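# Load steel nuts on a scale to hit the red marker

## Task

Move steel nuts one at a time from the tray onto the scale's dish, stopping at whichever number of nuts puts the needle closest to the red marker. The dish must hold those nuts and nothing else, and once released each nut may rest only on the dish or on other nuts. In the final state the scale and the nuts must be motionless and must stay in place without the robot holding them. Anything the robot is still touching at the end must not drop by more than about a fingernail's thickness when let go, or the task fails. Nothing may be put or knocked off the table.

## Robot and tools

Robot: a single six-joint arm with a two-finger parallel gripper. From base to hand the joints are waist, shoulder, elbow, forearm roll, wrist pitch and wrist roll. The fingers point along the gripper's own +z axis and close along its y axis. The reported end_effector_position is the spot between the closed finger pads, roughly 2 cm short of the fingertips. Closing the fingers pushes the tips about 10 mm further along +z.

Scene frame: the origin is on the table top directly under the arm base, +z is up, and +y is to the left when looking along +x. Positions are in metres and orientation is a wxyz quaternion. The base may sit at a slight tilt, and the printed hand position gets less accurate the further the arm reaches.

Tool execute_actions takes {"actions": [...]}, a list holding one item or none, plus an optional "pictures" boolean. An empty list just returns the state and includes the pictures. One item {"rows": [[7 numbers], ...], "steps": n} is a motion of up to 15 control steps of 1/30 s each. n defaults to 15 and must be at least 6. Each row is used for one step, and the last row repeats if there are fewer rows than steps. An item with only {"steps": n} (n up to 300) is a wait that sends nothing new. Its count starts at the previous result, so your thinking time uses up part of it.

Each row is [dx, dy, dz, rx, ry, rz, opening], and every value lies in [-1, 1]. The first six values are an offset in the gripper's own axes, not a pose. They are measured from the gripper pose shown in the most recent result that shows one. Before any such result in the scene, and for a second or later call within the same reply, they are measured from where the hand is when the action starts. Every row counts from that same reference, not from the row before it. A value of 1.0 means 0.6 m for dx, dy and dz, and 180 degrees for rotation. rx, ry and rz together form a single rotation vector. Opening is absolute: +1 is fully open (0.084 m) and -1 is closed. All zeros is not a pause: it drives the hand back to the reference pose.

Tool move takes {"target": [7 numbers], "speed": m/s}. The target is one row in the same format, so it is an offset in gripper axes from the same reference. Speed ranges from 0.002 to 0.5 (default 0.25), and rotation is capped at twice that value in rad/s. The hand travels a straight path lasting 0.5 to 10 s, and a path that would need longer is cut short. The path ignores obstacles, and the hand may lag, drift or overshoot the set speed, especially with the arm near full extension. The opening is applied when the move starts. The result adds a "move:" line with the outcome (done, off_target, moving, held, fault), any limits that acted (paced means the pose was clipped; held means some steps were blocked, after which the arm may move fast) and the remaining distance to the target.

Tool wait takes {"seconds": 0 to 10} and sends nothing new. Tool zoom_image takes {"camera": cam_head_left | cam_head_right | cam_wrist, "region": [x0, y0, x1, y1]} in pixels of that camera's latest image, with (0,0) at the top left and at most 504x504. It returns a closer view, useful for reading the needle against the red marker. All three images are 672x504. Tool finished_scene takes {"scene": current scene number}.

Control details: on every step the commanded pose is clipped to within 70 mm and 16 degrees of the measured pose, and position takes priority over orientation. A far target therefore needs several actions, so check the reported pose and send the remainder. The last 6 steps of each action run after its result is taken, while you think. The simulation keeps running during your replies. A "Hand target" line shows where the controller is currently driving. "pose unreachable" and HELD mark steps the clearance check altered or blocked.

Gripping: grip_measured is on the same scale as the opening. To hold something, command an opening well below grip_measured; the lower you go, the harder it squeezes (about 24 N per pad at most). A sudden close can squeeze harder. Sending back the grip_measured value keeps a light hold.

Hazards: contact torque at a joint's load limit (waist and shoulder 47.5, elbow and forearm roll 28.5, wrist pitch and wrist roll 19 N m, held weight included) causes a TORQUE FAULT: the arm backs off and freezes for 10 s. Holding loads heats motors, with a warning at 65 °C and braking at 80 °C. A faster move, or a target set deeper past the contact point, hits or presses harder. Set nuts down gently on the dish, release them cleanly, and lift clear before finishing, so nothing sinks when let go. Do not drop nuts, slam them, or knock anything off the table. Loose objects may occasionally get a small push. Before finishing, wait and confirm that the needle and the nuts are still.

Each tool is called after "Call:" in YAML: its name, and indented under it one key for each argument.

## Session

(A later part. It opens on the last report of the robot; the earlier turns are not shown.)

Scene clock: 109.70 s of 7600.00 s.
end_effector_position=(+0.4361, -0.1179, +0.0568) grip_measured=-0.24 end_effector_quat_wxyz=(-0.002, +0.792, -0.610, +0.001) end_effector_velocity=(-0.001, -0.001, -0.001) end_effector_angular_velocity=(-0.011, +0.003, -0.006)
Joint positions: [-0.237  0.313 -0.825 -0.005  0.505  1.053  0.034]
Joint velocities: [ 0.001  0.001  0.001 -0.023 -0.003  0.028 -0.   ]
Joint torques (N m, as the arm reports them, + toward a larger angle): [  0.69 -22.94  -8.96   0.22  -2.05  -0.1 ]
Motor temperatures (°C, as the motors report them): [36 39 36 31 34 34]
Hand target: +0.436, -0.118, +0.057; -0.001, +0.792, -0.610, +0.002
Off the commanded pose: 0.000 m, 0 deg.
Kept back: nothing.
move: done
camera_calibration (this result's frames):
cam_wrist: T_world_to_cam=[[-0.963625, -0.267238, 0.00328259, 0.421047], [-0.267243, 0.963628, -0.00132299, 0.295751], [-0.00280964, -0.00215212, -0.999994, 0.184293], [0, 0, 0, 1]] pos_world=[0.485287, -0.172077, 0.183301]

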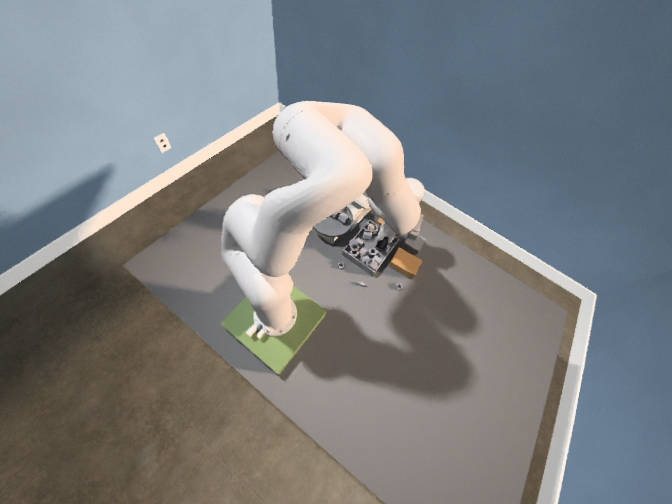

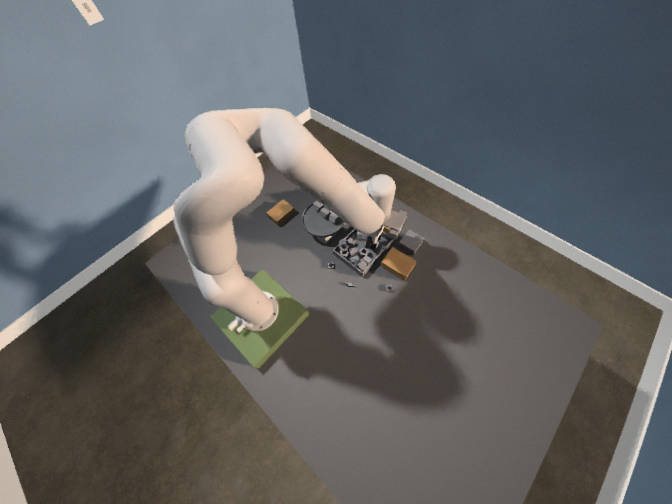

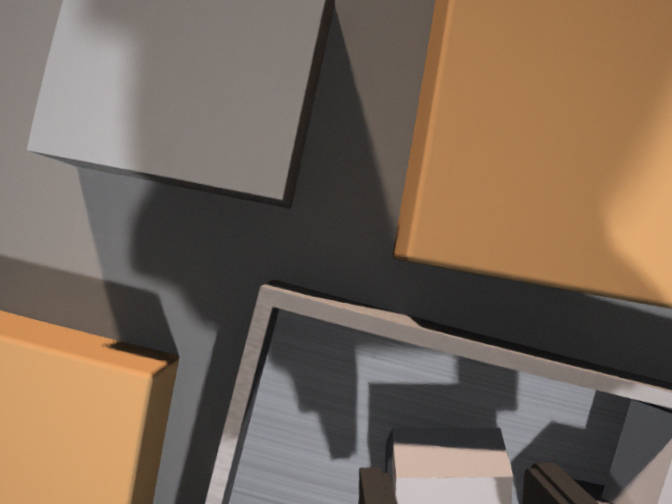

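Call:
move:
  target: [0.004, 0.0013, 0.0217, 0, 0, 0, -0.22]
  speed: 0.04

Call:
move:
  target: [0, 0, 0, 0, 0, 0, -0.65]
  speed: 0.04

Scene clock: 110.73 s of 7600.00 s.
end_effector_position=(+0.4361, -0.1203, +0.0440) grip_measured=-0.24 end_effector_quat_wxyz=(-0.002, +0.792, -0.610, +0.001) end_effector_velocity=(+0.002, -0.001, +0.000) end_effector_angular_velocity=(-0.002, -0.007, +0.001)
Joint positions: [-0.242  0.35  -0.829 -0.005  0.472  1.047  0.034]
Joint velocities: [-0.001  0.003 -0.004 -0.    -0.007 -0.002  0.   ]
Joint torques (N m, as the arm reports them, + toward a larger angle): [  1.04 -22.72  -8.68   0.38  -2.32  -0.02]
Motor temperatures (°C, as the motors report them): [36 39 35 31 34 34]
Hand target: +0.436, -0.120, +0.044; -0.002, +0.792, -0.610, +0.001
Off the commanded pose: 0.000 m, 0 deg.
Kept back: nothing.
move: done
camera_calibration (this result's frames):
cam_wrist: T_world_to_cam=[[-0.963618, -0.267265, 0.0031898, 0.420394], [-0.26727, 0.963621, -0.00131262, 0.298083], [-0.00272294, -0.00211741, -0.999994, 0.171459], [0, 0, 0, 1]] pos_world=[0.485235, -0.174519, 0.170508]

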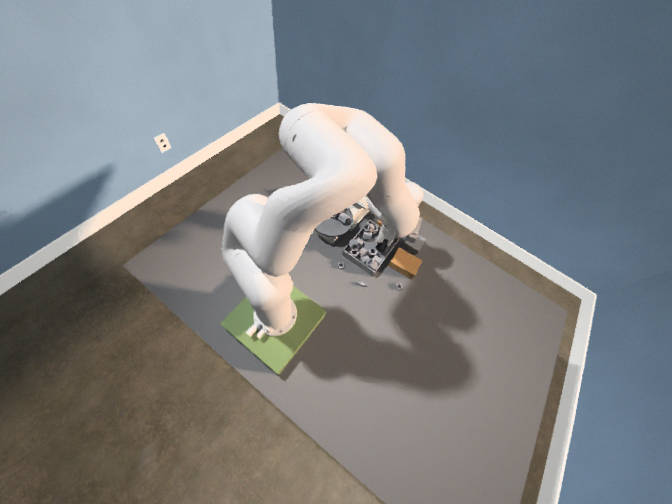

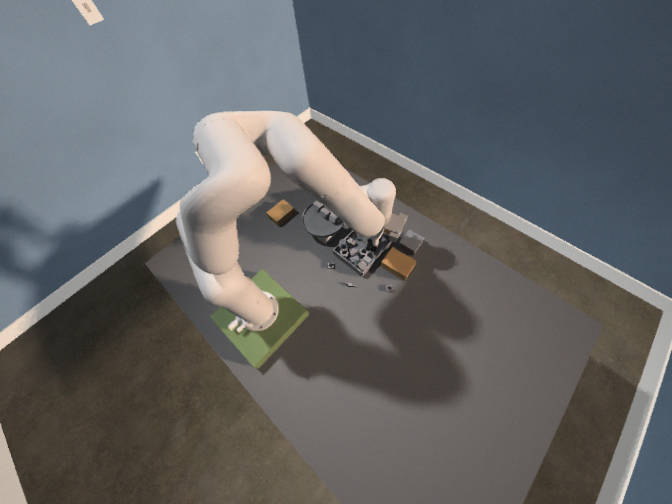

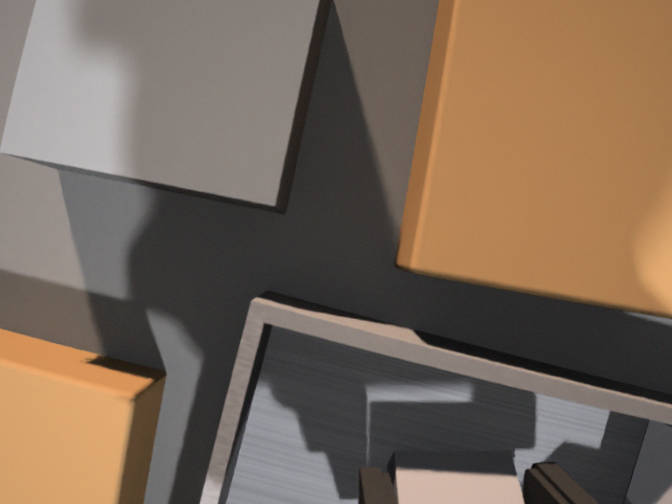

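Scene clock: 111.23 s of 7600.00 s.
end_effector_position=(+0.4361, -0.1204, +0.0441) grip_measured=-0.34 end_effector_quat_wxyz=(-0.002, +0.792, -0.610, +0.002) end_effector_velocity=(+0.000, -0.000, +0.001) end_effector_angular_velocity=(+0.000, -0.001, -0.002)
Joint positions: [-0.242  0.35  -0.829 -0.005  0.472  1.047  0.029]
Joint velocities: [-0.001 -0.001 -0.     0.001  0.001  0.    -0.   ]
Joint torques (N m, as the arm reports them, + toward a larger angle): [  0.7  -22.8   -8.54   0.46  -2.01   0.09]
Motor temperatures (°C, as the motors report them): [36 39 35 31 34 34]
Hand target: +0.436, -0.120, +0.044; -0.002, +0.792, -0.610, +0.001
Off the commanded pose: 0.000 m, 0 deg.
Kept back: nothing.
move: done
camera_calibration (this result's frames):
cam_wrist: T_world_to_cam=[[-0.963618, -0.267265, 0.00306076, 0.420447], [-0.26727, 0.963621, -0.00139042, 0.298116], [-0.0025778, -0.00215789, -0.999994, 0.17143], [0, 0, 0, 1]] pos_world=[0.48527, -0.17453, 0.170557]

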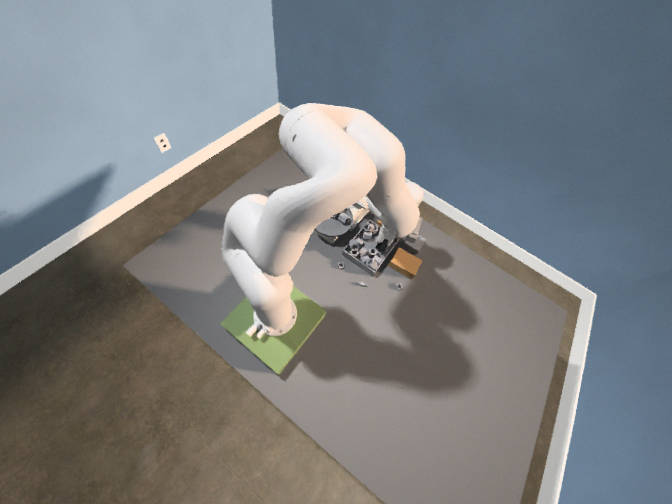

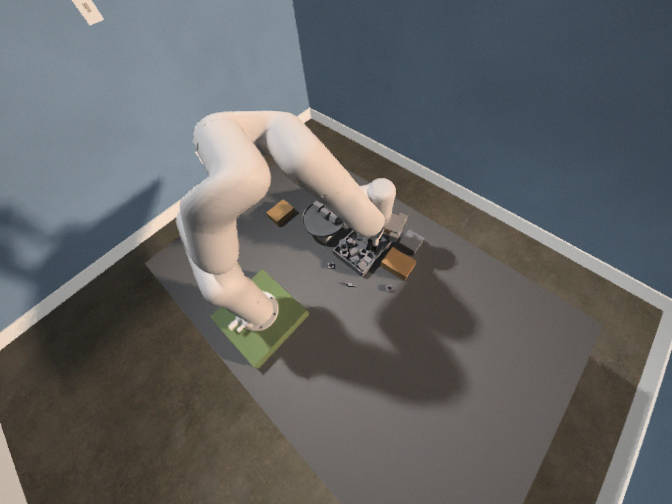

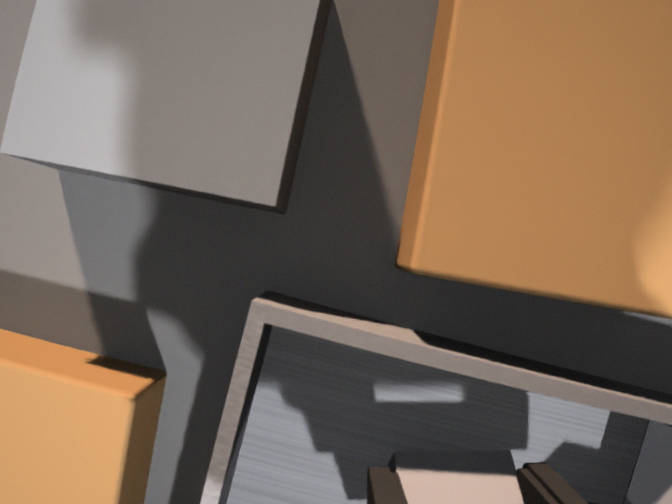

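Call:
move:
  target: [0, 0, -0.127, 0, 0, -0.14, -0.65]
  speed: 0.25

Scene clock: 113.03 s of 7600.00 s.
end_effector_position=(+0.4355, -0.1206, +0.1198) grip_measured=-0.34 end_effector_quat_wxyz=(-0.001, +0.906, -0.423, +0.002) end_effector_velocity=(+0.001, -0.000, +0.003) end_effector_angular_velocity=(+0.002, -0.003, +0.010)
Joint positions: [-0.242  0.156 -0.841 -0.005  0.678  0.608  0.029]
Joint velocities: [-0.001 -0.004 -0.005  0.004  0.006 -0.014 -0.   ]
Joint torques (N m, as the arm reports them, + toward a larger angle): [  0.68 -21.48 -10.36   0.45  -2.21   0.08]
Motor temperatures (°C, as the motors report them): [36 39 36 31 34 34]
Hand target: +0.436, -0.121, +0.120; -0.001, +0.906, -0.422, +0.002
Off the commanded pose: 0.001 m, 0 deg.
Kept back: nothing.
move: done
camera_calibration (this result's frames):
cam_wrist: T_world_to_cam=[[-0.758901, -0.651191, 0.00444089, 0.283905], [-0.651205, 0.758894, -0.00339271, 0.440981], [-0.00116086, -0.00546666, -0.999984, 0.2461], [0, 0, 0, 1]] pos_world=[0.50291, -0.148436, 0.246331]

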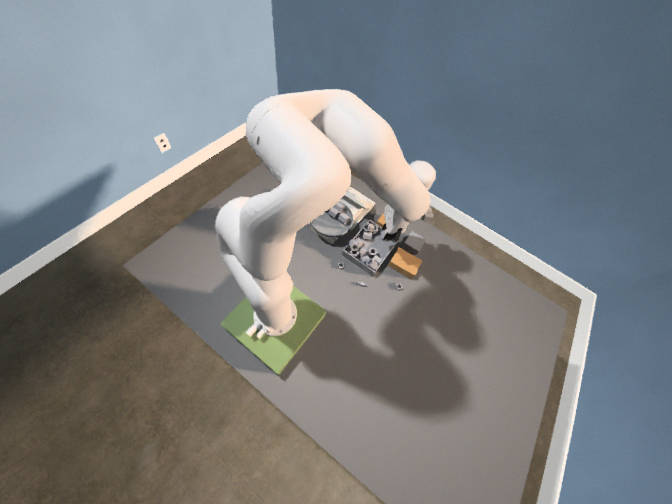

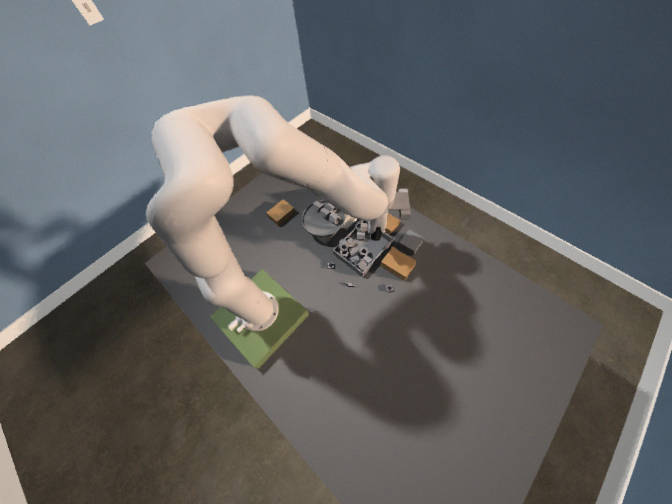

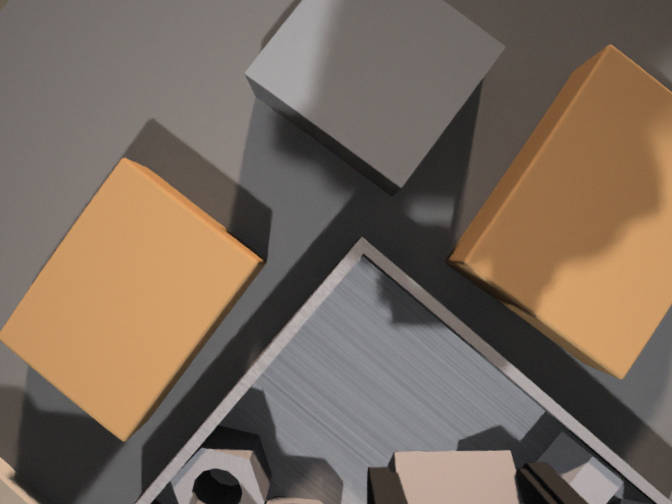

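Call:
move:
  target: [-0.382, -0.184, -0.0587, 0, 0, -0.278, -0.65]
  speed: 0.28

Scene clock: 116.87 s of 7600.00 s.
end_effector_position=(+0.3737, +0.1252, +0.1548) grip_measured=-0.34 end_effector_quat_wxyz=(+0.001, +1.000, -0.000, +0.002) end_effector_velocity=(-0.001, +0.002, -0.000) end_effector_angular_velocity=(+0.001, +0.001, +0.007)
Joint positions: [ 0.355 -0.093 -0.657 -0.013  0.746  0.339  0.029]
Joint velocities: [ 0.006  0.002 -0.002  0.002  0.001 -0.002  0.   ]
Joint torques (N m, as the arm reports them, + toward a larger angle): [  1.08 -17.25 -10.74   0.29  -2.02  -0.01]
Motor temperatures (°C, as the motors report them): [36 39 36 31 34 34]
Hand target: +0.374, +0.126, +0.155; +0.001, +1.000, +0.000, +0.003
Off the commanded pose: 0.001 m, 0 deg.
Kept back: nothing.
move: done
camera_calibration (this result's frames):
cam_wrist: T_world_to_cam=[[0.0106381, -0.999898, 0.00954542, 0.152217], [-0.999924, -0.0106976, -0.0062003, 0.441479], [0.00630178, -0.00947873, -0.999935, 0.280102], [0, 0, 0, 1]] pos_world=[0.438061, 0.159579, 0.281368]

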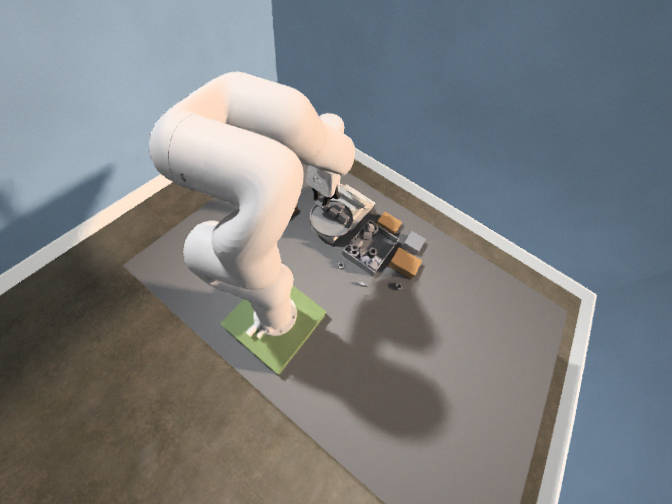

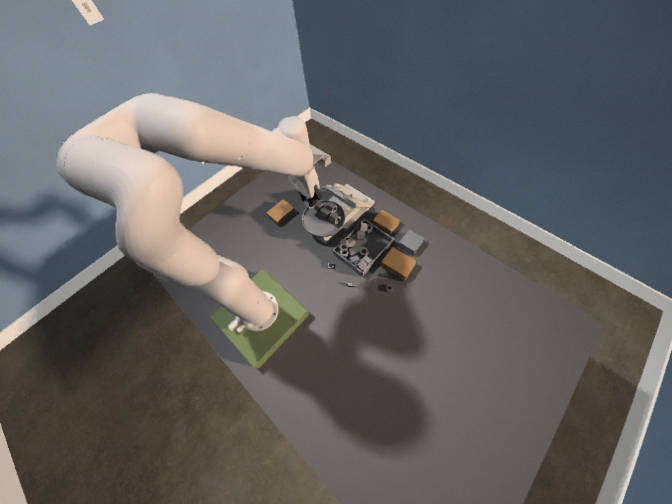

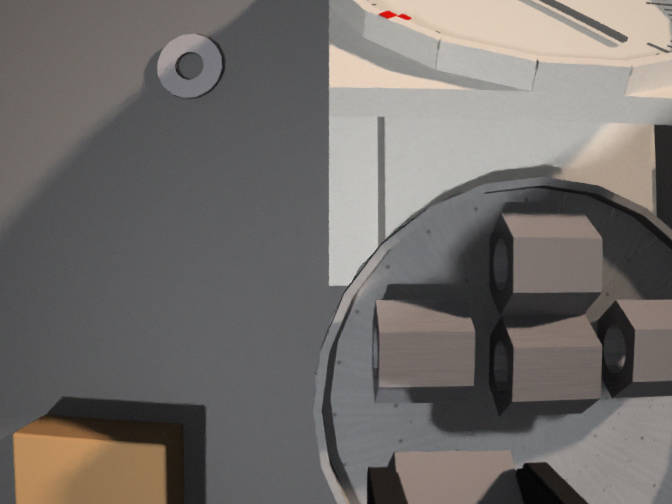

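Call:
move:
  target: [-0.004, -0.001, 0.083, 0, 0, 0, -0.65]
  speed: 0.08

Call:
move:
  target: [0, 0, 0.006, 0, 0, 0, -0.65]
  speed: 0.012

Scene clock: 118.13 s of 7600.00 s.
end_effector_position=(+0.3717, +0.1260, +0.1055) grip_measured=-0.34 end_effector_quat_wxyz=(+0.000, +1.000, -0.000, +0.003) end_effector_velocity=(-0.001, -0.000, -0.004) end_effector_angular_velocity=(-0.001, +0.005, -0.001)
Joint positions: [ 0.357  0.026 -0.614 -0.015  0.583  0.344  0.029]
Joint velocities: [-0.     0.009  0.001  0.    -0.005  0.    -0.   ]
Joint torques (N m, as the arm reports them, + toward a larger angle): [  0.89 -18.14  -9.55   0.31  -2.24  -0.05]
Motor temperatures (°C, as the motors report them): [36 39 36 31 34 34]
Hand target: +0.372, +0.126, +0.105; +0.001, +1.000, -0.000, +0.002
Off the commanded pose: 0.001 m, 0 deg.
Kept back: nothing.
move: done
camera_calibration (this result's frames):
cam_wrist: T_world_to_cam=[[0.0108537, -0.9999, 0.00909257, 0.153433], [-0.999918, -0.0109149, -0.00670566, 0.439258], [0.00680423, -0.00901905, -0.999936, 0.230541], [0, 0, 0, 1]] pos_world=[0.435988, 0.160291, 0.232077]

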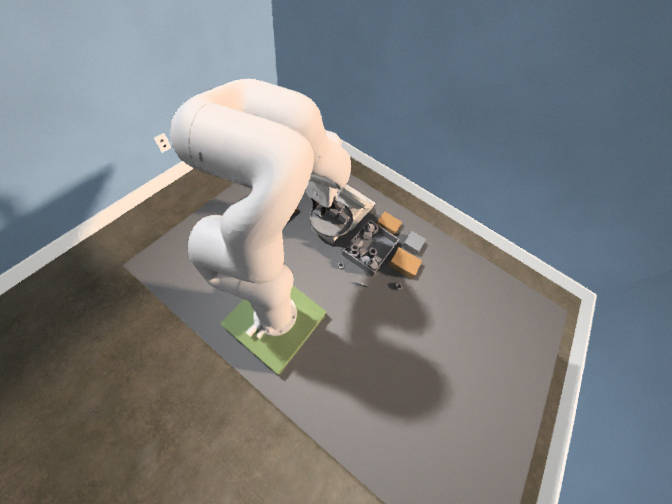

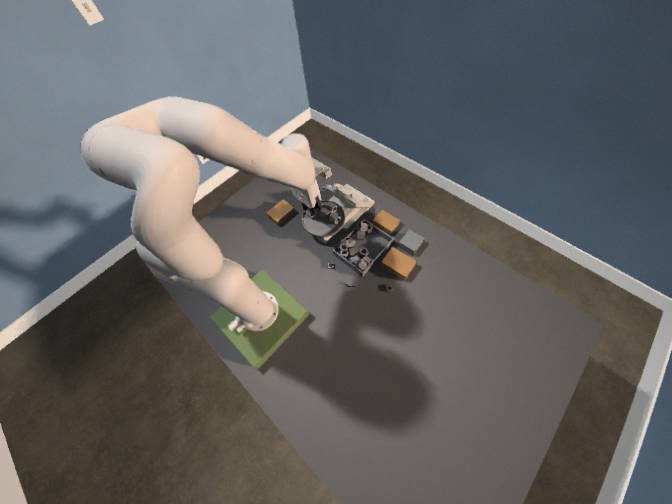

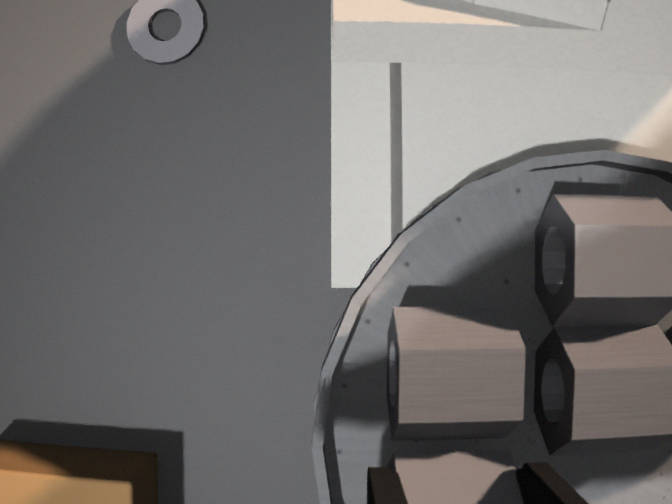

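Scene clock: 118.83 s of 7600.00 s.
end_effector_position=(+0.3717, +0.1260, +0.1019) grip_measured=-0.34 end_effector_quat_wxyz=(+0.000, +1.000, -0.000, +0.003) end_effector_velocity=(-0.000, +0.000, -0.001) end_effector_angular_velocity=(+0.001, -0.000, -0.000)
Joint positions: [ 0.357  0.036 -0.612 -0.015  0.572  0.344  0.029]
Joint velocities: [ 0.     0.003  0.001  0.001 -0.004 -0.     0.   ]
Joint torques (N m, as the arm reports them, + toward a larger angle): [  0.59 -18.48  -9.67   0.21  -2.26  -0.17]
Motor temperatures (°C, as the motors report them): [36 39 36 31 34 34]
Hand target: +0.372, +0.126, +0.102; +0.000, +1.000, -0.000, +0.003
Off the commanded pose: 0.000 m, 0 deg.
Kept back: nothing.
move: done
camera_calibration (this result's frames):
cam_wrist: T_world_to_cam=[[0.0108673, -0.9999, 0.00909809, 0.153458], [-0.999918, -0.0109277, -0.00662192, 0.439219], [0.00672067, -0.00902538, -0.999937, 0.227067], [0, 0, 0, 1]] pos_world=[0.43599, 0.160291, 0.228565]

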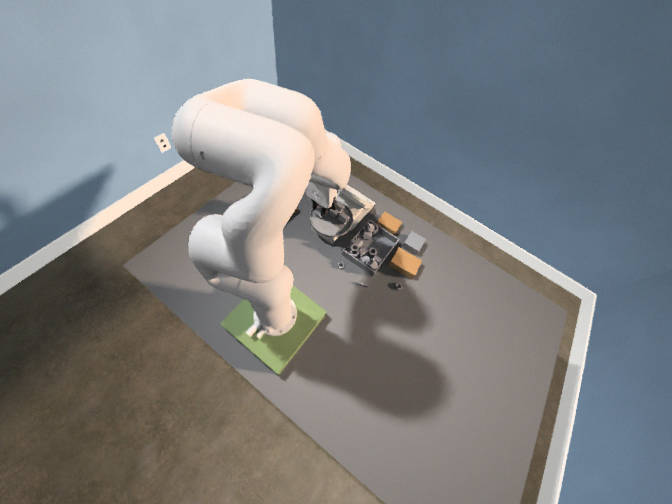

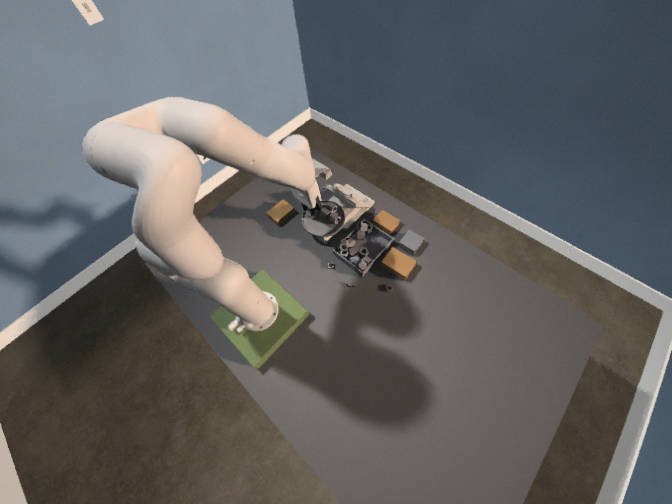

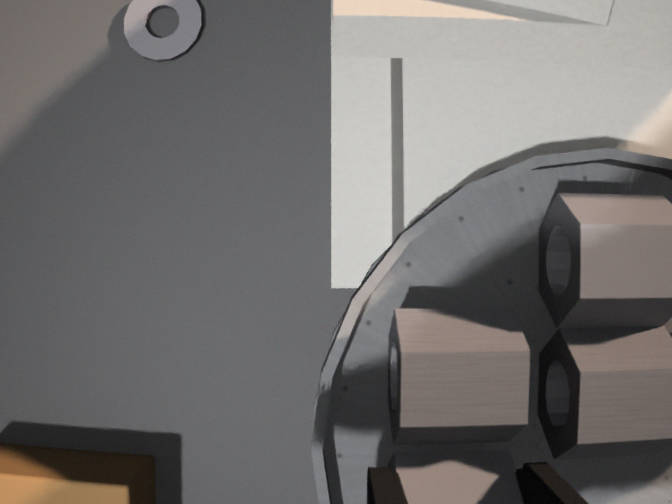

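Call:
move:
  target: [0, 0, 0.0015, 0, 0, 0, -0.65]
  speed: 0.01

Call:
move:
  target: [0, 0, 0, 0, 0, 0, -0.22]
  speed: 0.05

Call:
move:
  target: [0, 0, -0.04, 0, 0, 0, -0.22]
  speed: 0.1

Call:
move:
  target: [0.1, 0.09, -0.02, 0, 0, 0, -0.22]
  speed: 0.2

Scene clock: 119.77 s of 7600.00 s.
end_effector_position=(+0.3717, +0.1260, +0.1011) grip_measured=-0.34 end_effector_quat_wxyz=(+0.000, +1.000, -0.000, +0.003) end_effector_velocity=(-0.001, +0.001, -0.001) end_effector_angular_velocity=(+0.001, +0.001, -0.001)
Joint positions: [ 0.357  0.038 -0.612 -0.015  0.569  0.344  0.029]
Joint velocities: [ 0.001  0.002  0.001  0.002 -0.001  0.001  0.   ]
Joint torques (N m, as the arm reports them, + toward a larger angle): [  1.17 -18.24  -9.33   0.53  -2.29   0.14]
Motor temperatures (°C, as the motors report them): [36 39 36 31 34 34]
Hand target: +0.372, +0.126, +0.101; +0.000, +1.000, -0.000, +0.003
Off the commanded pose: 0.000 m, 0 deg.
Kept back: nothing.
move: done
camera_calibration (this result's frames):
cam_wrist: T_world_to_cam=[[0.0108614, -0.9999, 0.0090594, 0.15348], [-0.999918, -0.0109225, -0.00673196, 0.43927], [0.00683024, -0.00898553, -0.999936, 0.226196], [0, 0, 0, 1]] pos_world=[0.436021, 0.160295, 0.227749]

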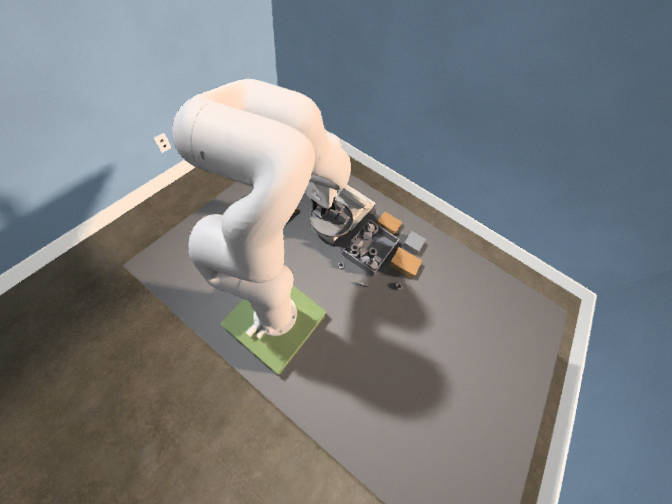

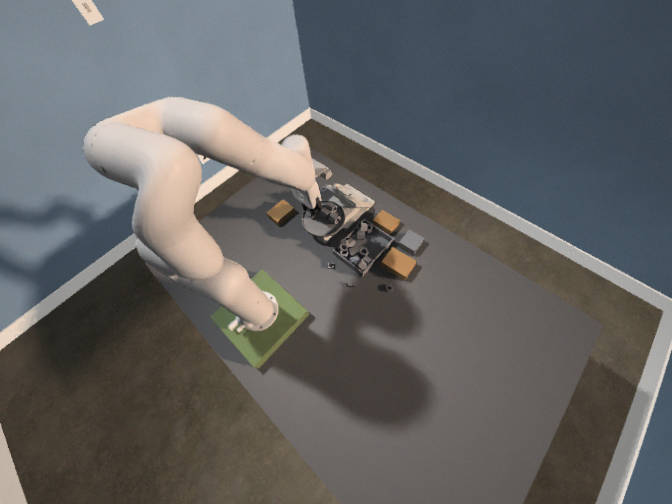

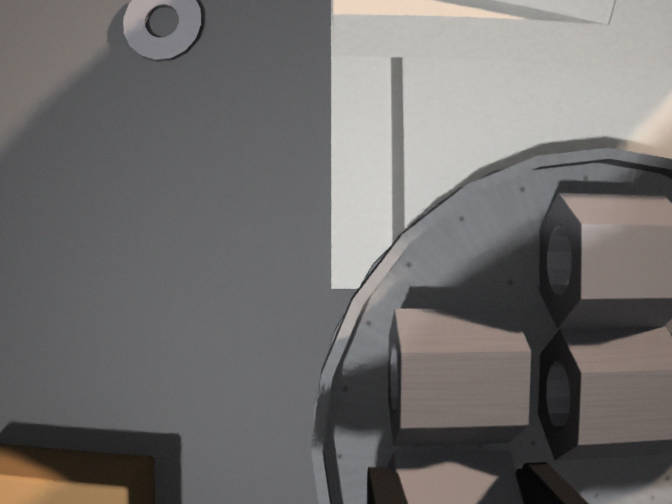

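Scene clock: 120.27 s of 7600.00 s.
end_effector_position=(+0.3718, +0.1260, +0.1011) grip_measured=-0.24 end_effector_quat_wxyz=(+0.000, +1.000, -0.000, +0.003) end_effector_velocity=(-0.000, -0.000, -0.001) end_effector_angular_velocity=(-0.002, +0.002, +0.002)
Joint positions: [ 0.357  0.038 -0.612 -0.015  0.569  0.344  0.034]
Joint velocities: [-0.     0.004 -0.    -0.002 -0.001 -0.001  0.   ]
Joint torques (N m, as the arm reports them, + toward a larger angle): [  0.81 -17.68  -9.28   0.49  -2.08  -0.03]
Motor temperatures (°C, as the motors report them): [36 39 36 31 34 34]
Hand target: +0.372, +0.126, +0.101; +0.000, +1.000, -0.000, +0.003
Off the commanded pose: 0.000 m, 0 deg.
Kept back: nothing.
move: done
camera_calibration (this result's frames):
cam_wrist: T_world_to_cam=[[0.0108621, -0.9999, 0.00903035, 0.153493], [-0.999917, -0.0109239, -0.00681758, 0.439307], [0.00691555, -0.00895555, -0.999936, 0.226186], [0, 0, 0, 1]] pos_world=[0.436039, 0.160302, 0.22778]

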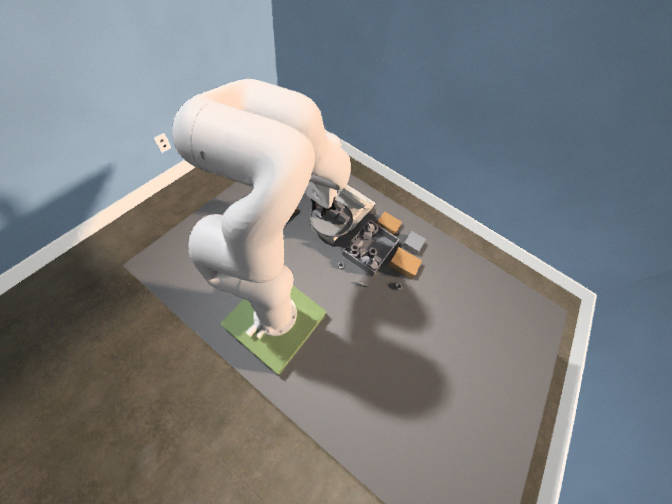

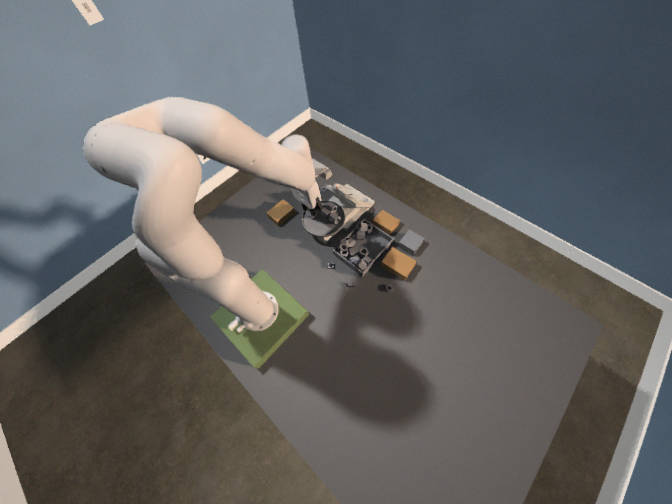

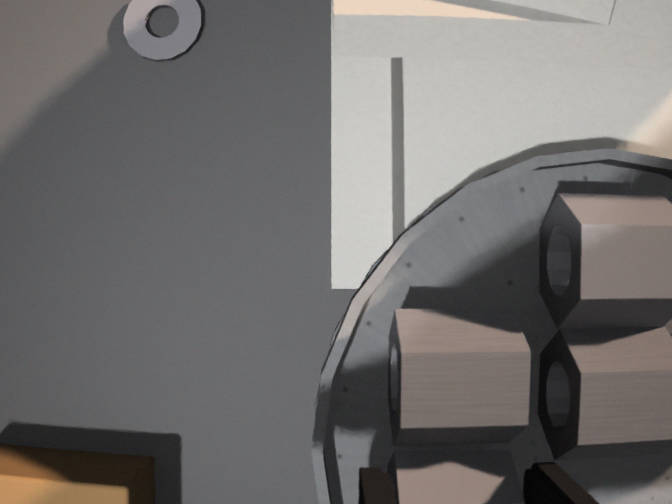

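Scene clock: 121.07 s of 7600.00 s.
end_effector_position=(+0.3715, +0.1259, +0.1248) grip_measured=-0.24 end_effector_quat_wxyz=(+0.001, +1.000, -0.000, +0.003) end_effector_velocity=(-0.000, -0.000, +0.001) end_effector_angular_velocity=(+0.000, +0.002, -0.002)
Joint positions: [ 0.358 -0.026 -0.625 -0.014  0.646  0.343  0.034]
Joint velocities: [-0.001 -0.004 -0.001  0.002  0.007  0.    -0.   ]
Joint torques (N m, as the arm reports them, + toward a larger angle): [  0.84 -17.15  -9.5    0.56  -2.27  -0.04]
Motor temperatures (°C, as the motors report them): [36 39 36 31 34 34]
Hand target: +0.372, +0.126, +0.125; +0.000, +1.000, -0.000, +0.003
Off the commanded pose: 0.000 m, 0 deg.
Kept back: nothing.
move: done
camera_calibration (this result's frames):
cam_wrist: T_world_to_cam=[[0.0107671, -0.999899, 0.00927224, 0.153199], [-0.99992, -0.0108279, -0.00652782, 0.439191], [0.00662756, -0.00920121, -0.999936, 0.249941], [0, 0, 0, 1]] pos_world=[0.435849, 0.160239, 0.251371]

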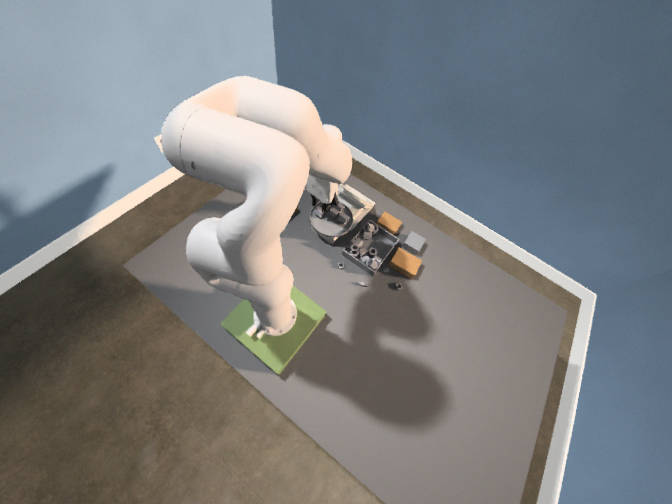

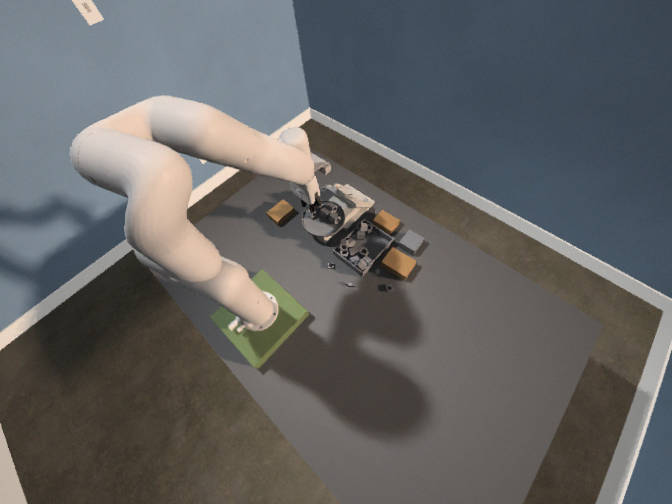

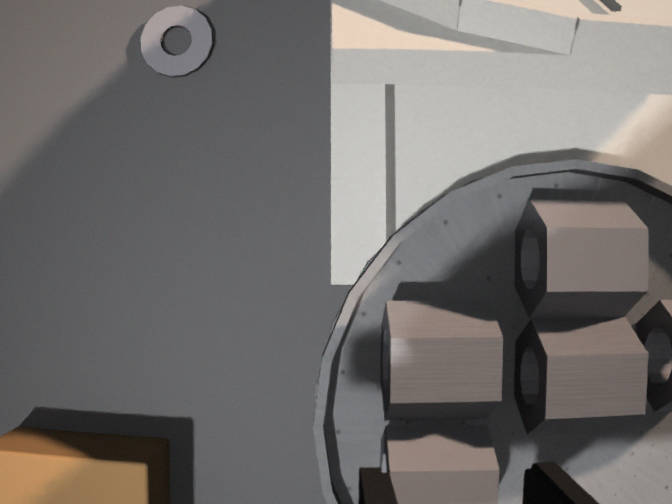

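Scene clock: 122.00 s of 7600.00 s.
end_effector_position=(+0.4309, +0.0720, +0.1370) grip_measured=-0.24 end_effector_quat_wxyz=(+0.000, +1.000, -0.000, +0.002) end_effector_velocity=(+0.002, -0.001, +0.001) end_effector_angular_velocity=(+0.001, -0.000, -0.001)
Joint positions: [ 0.196  0.078 -0.797 -0.011  0.714  0.178  0.034]
Joint velocities: [-0.004  0.004 -0.008  0.002  0.003 -0.005 -0.   ]
Joint torques (N m, as the arm reports them, + toward a larger angle): [  1.05 -20.01  -9.96   0.42  -2.02   0.01]
Motor temperatures (°C, as the motors report them): [36 39 36 31 34 34]
Hand target: +0.431, +0.072, +0.137; +0.000, +1.000, -0.000, +0.002
Off the commanded pose: 0.001 m, 0 deg.
Kept back: nothing.
move: done
camera_calibration (this result's frames):
cam_wrist: T_world_to_cam=[[0.0109592, -0.9999, 0.00899336, 0.0984894], [-0.999921, -0.0110144, -0.00611837, 0.497964], [0.00621681, -0.00892559, -0.999941, 0.261446], [0, 0, 0, 1]] pos_world=[0.49522, 0.106298, 0.263592]

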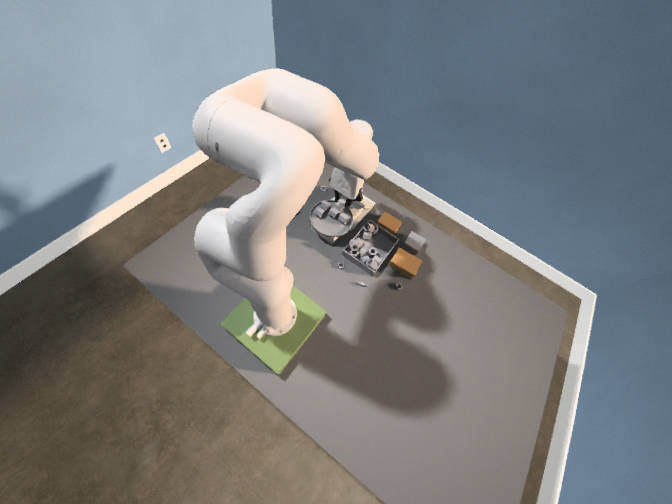

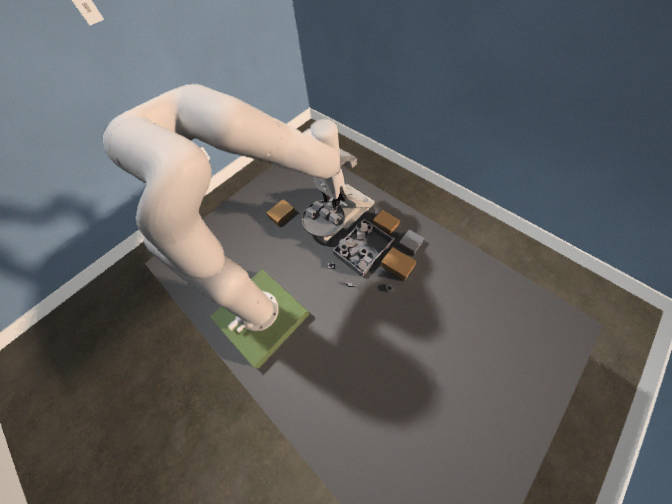

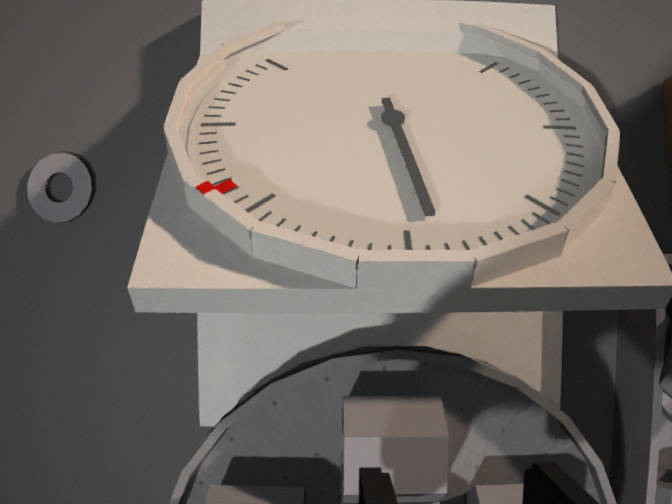

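Call:
zoom_image:
  camera: "cam_wrist"
  region: [160, 40, 480, 280]

Region (160, 40, 480, 280) of cam_wrist's 672x504 image, scaled by 1.575, with more detail than that image has; it fills the top 378 rows of this view, and the rest is white.

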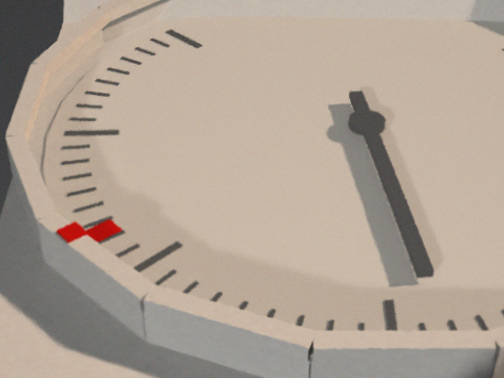

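Call:
move:
  target: [-0.088, 0.304, 0.04, 0, 0, 0, -0.22]
  speed: 0.25

Call:
move:
  target: [0, 0, 0.075, 0, 0, 0, -0.22]
  speed: 0.15

Scene clock: 124.43 s of 7600.00 s.
end_effector_position=(+0.3775, -0.1093, +0.1125) grip_measured=-0.24 end_effector_quat_wxyz=(-0.000, +1.000, -0.000, +0.002) end_effector_velocity=(-0.001, -0.002, -0.001) end_effector_angular_velocity=(+0.003, +0.001, -0.001)
Joint positions: [-0.253  0.002 -0.617 -0.005  0.607 -0.276  0.034]
Joint velocities: [-0.007  0.002 -0.     0.005 -0.001 -0.01  -0.   ]
Joint torques (N m, as the arm reports them, + toward a larger angle): [  0.68 -17.52  -9.61   0.37  -1.94  -0.09]
Motor temperatures (°C, as the motors report them): [36 39 36 31 34 34]
Hand target: +0.377, -0.110, +0.112; -0.000, +1.000, -0.000, +0.002
Off the commanded pose: 0.001 m, 0 deg.
Kept back: nothing.
move: done
camera_calibration (this result's frames):
cam_wrist: T_world_to_cam=[[0.0115088, -0.999906, 0.00749745, -0.0819759], [-0.999917, -0.0115516, -0.00569024, 0.44233], [0.00577631, -0.00743134, -0.999956, 0.236036], [0, 0, 0, 1]] pos_world=[0.441873, -0.0751044, 0.239157]

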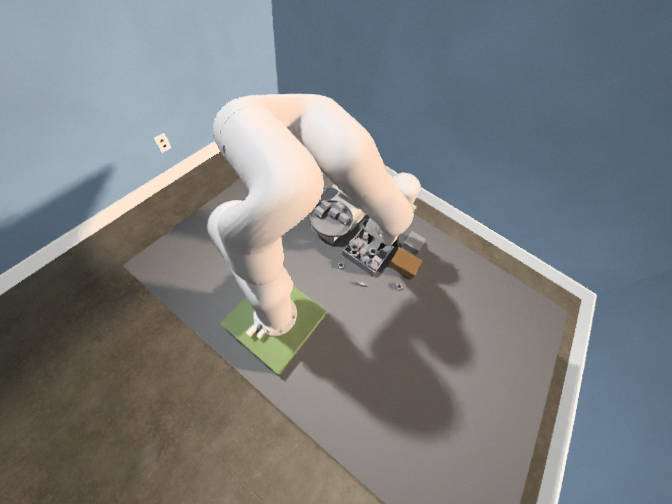

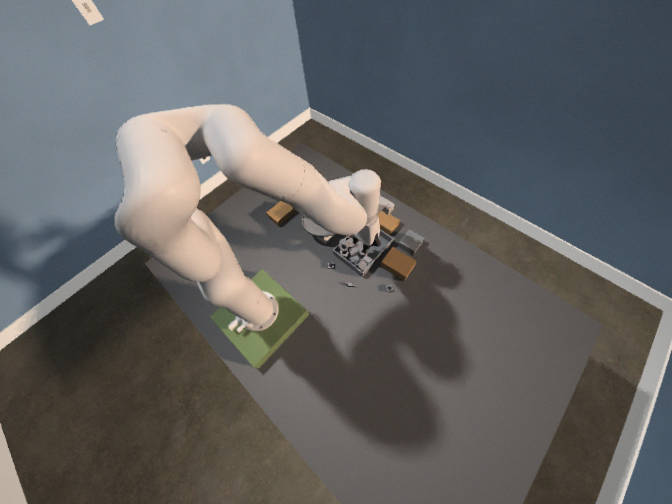

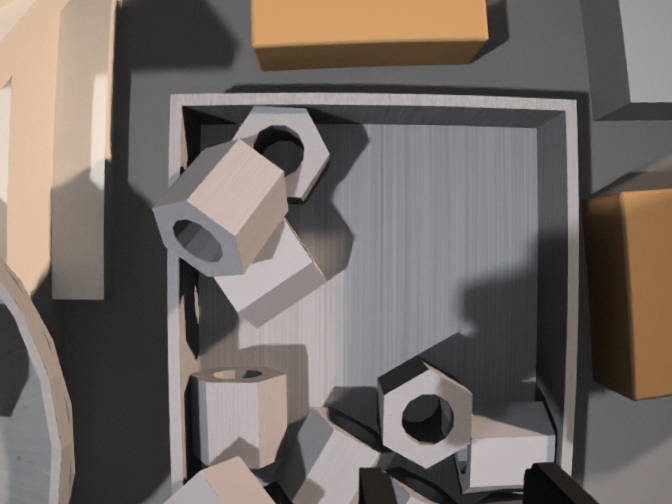

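Scene clock: 125.33 s of 7600.00 s.
end_effector_position=(+0.3779, -0.1092, +0.0680) grip_measured=-0.24 end_effector_quat_wxyz=(-0.000, +1.000, +0.000, +0.003) end_effector_velocity=(-0.002, +0.000, -0.003) end_effector_angular_velocity=(+0.002, +0.006, -0.002)
Joint positions: [-0.254  0.134 -0.604 -0.006  0.462 -0.275  0.034]
Joint velocities: [-0.     0.007  0.002  0.001 -0.003  0.001 -0.   ]
Joint torques (N m, as the arm reports them, + toward a larger angle): [  0.57 -18.78  -8.4    0.37  -2.09  -0.15]
Motor temperatures (°C, as the motors report them): [36 39 36 31 34 34]
Hand target: +0.378, -0.109, +0.068; -0.000, +1.000, +0.000, +0.002
Off the commanded pose: 0.000 m, 0 deg.
Kept back: nothing.
move: done
camera_calibration (this result's frames):
cam_wrist: T_world_to_cam=[[0.0116693, -0.999904, 0.00741129, -0.0815936], [-0.999911, -0.0117163, -0.00633806, 0.442526], [0.00642429, -0.00733667, -0.999952, 0.19123], [0, 0, 0, 1]] pos_world=[0.442211, -0.074998, 0.194631]

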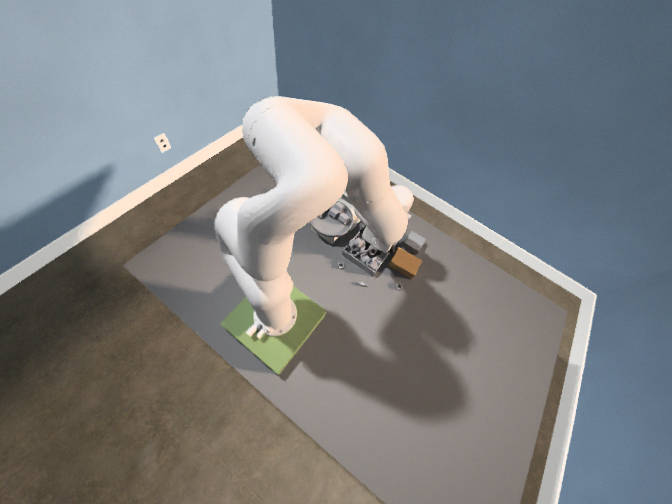

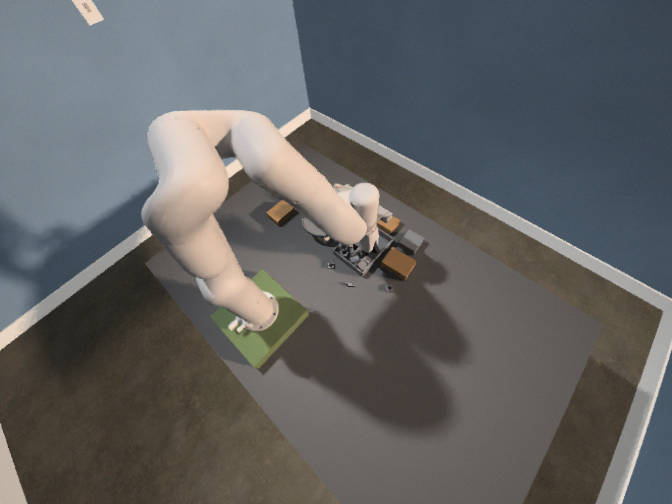

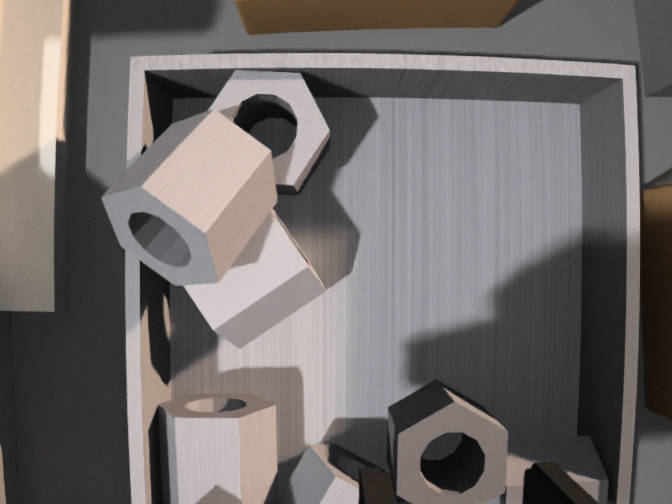

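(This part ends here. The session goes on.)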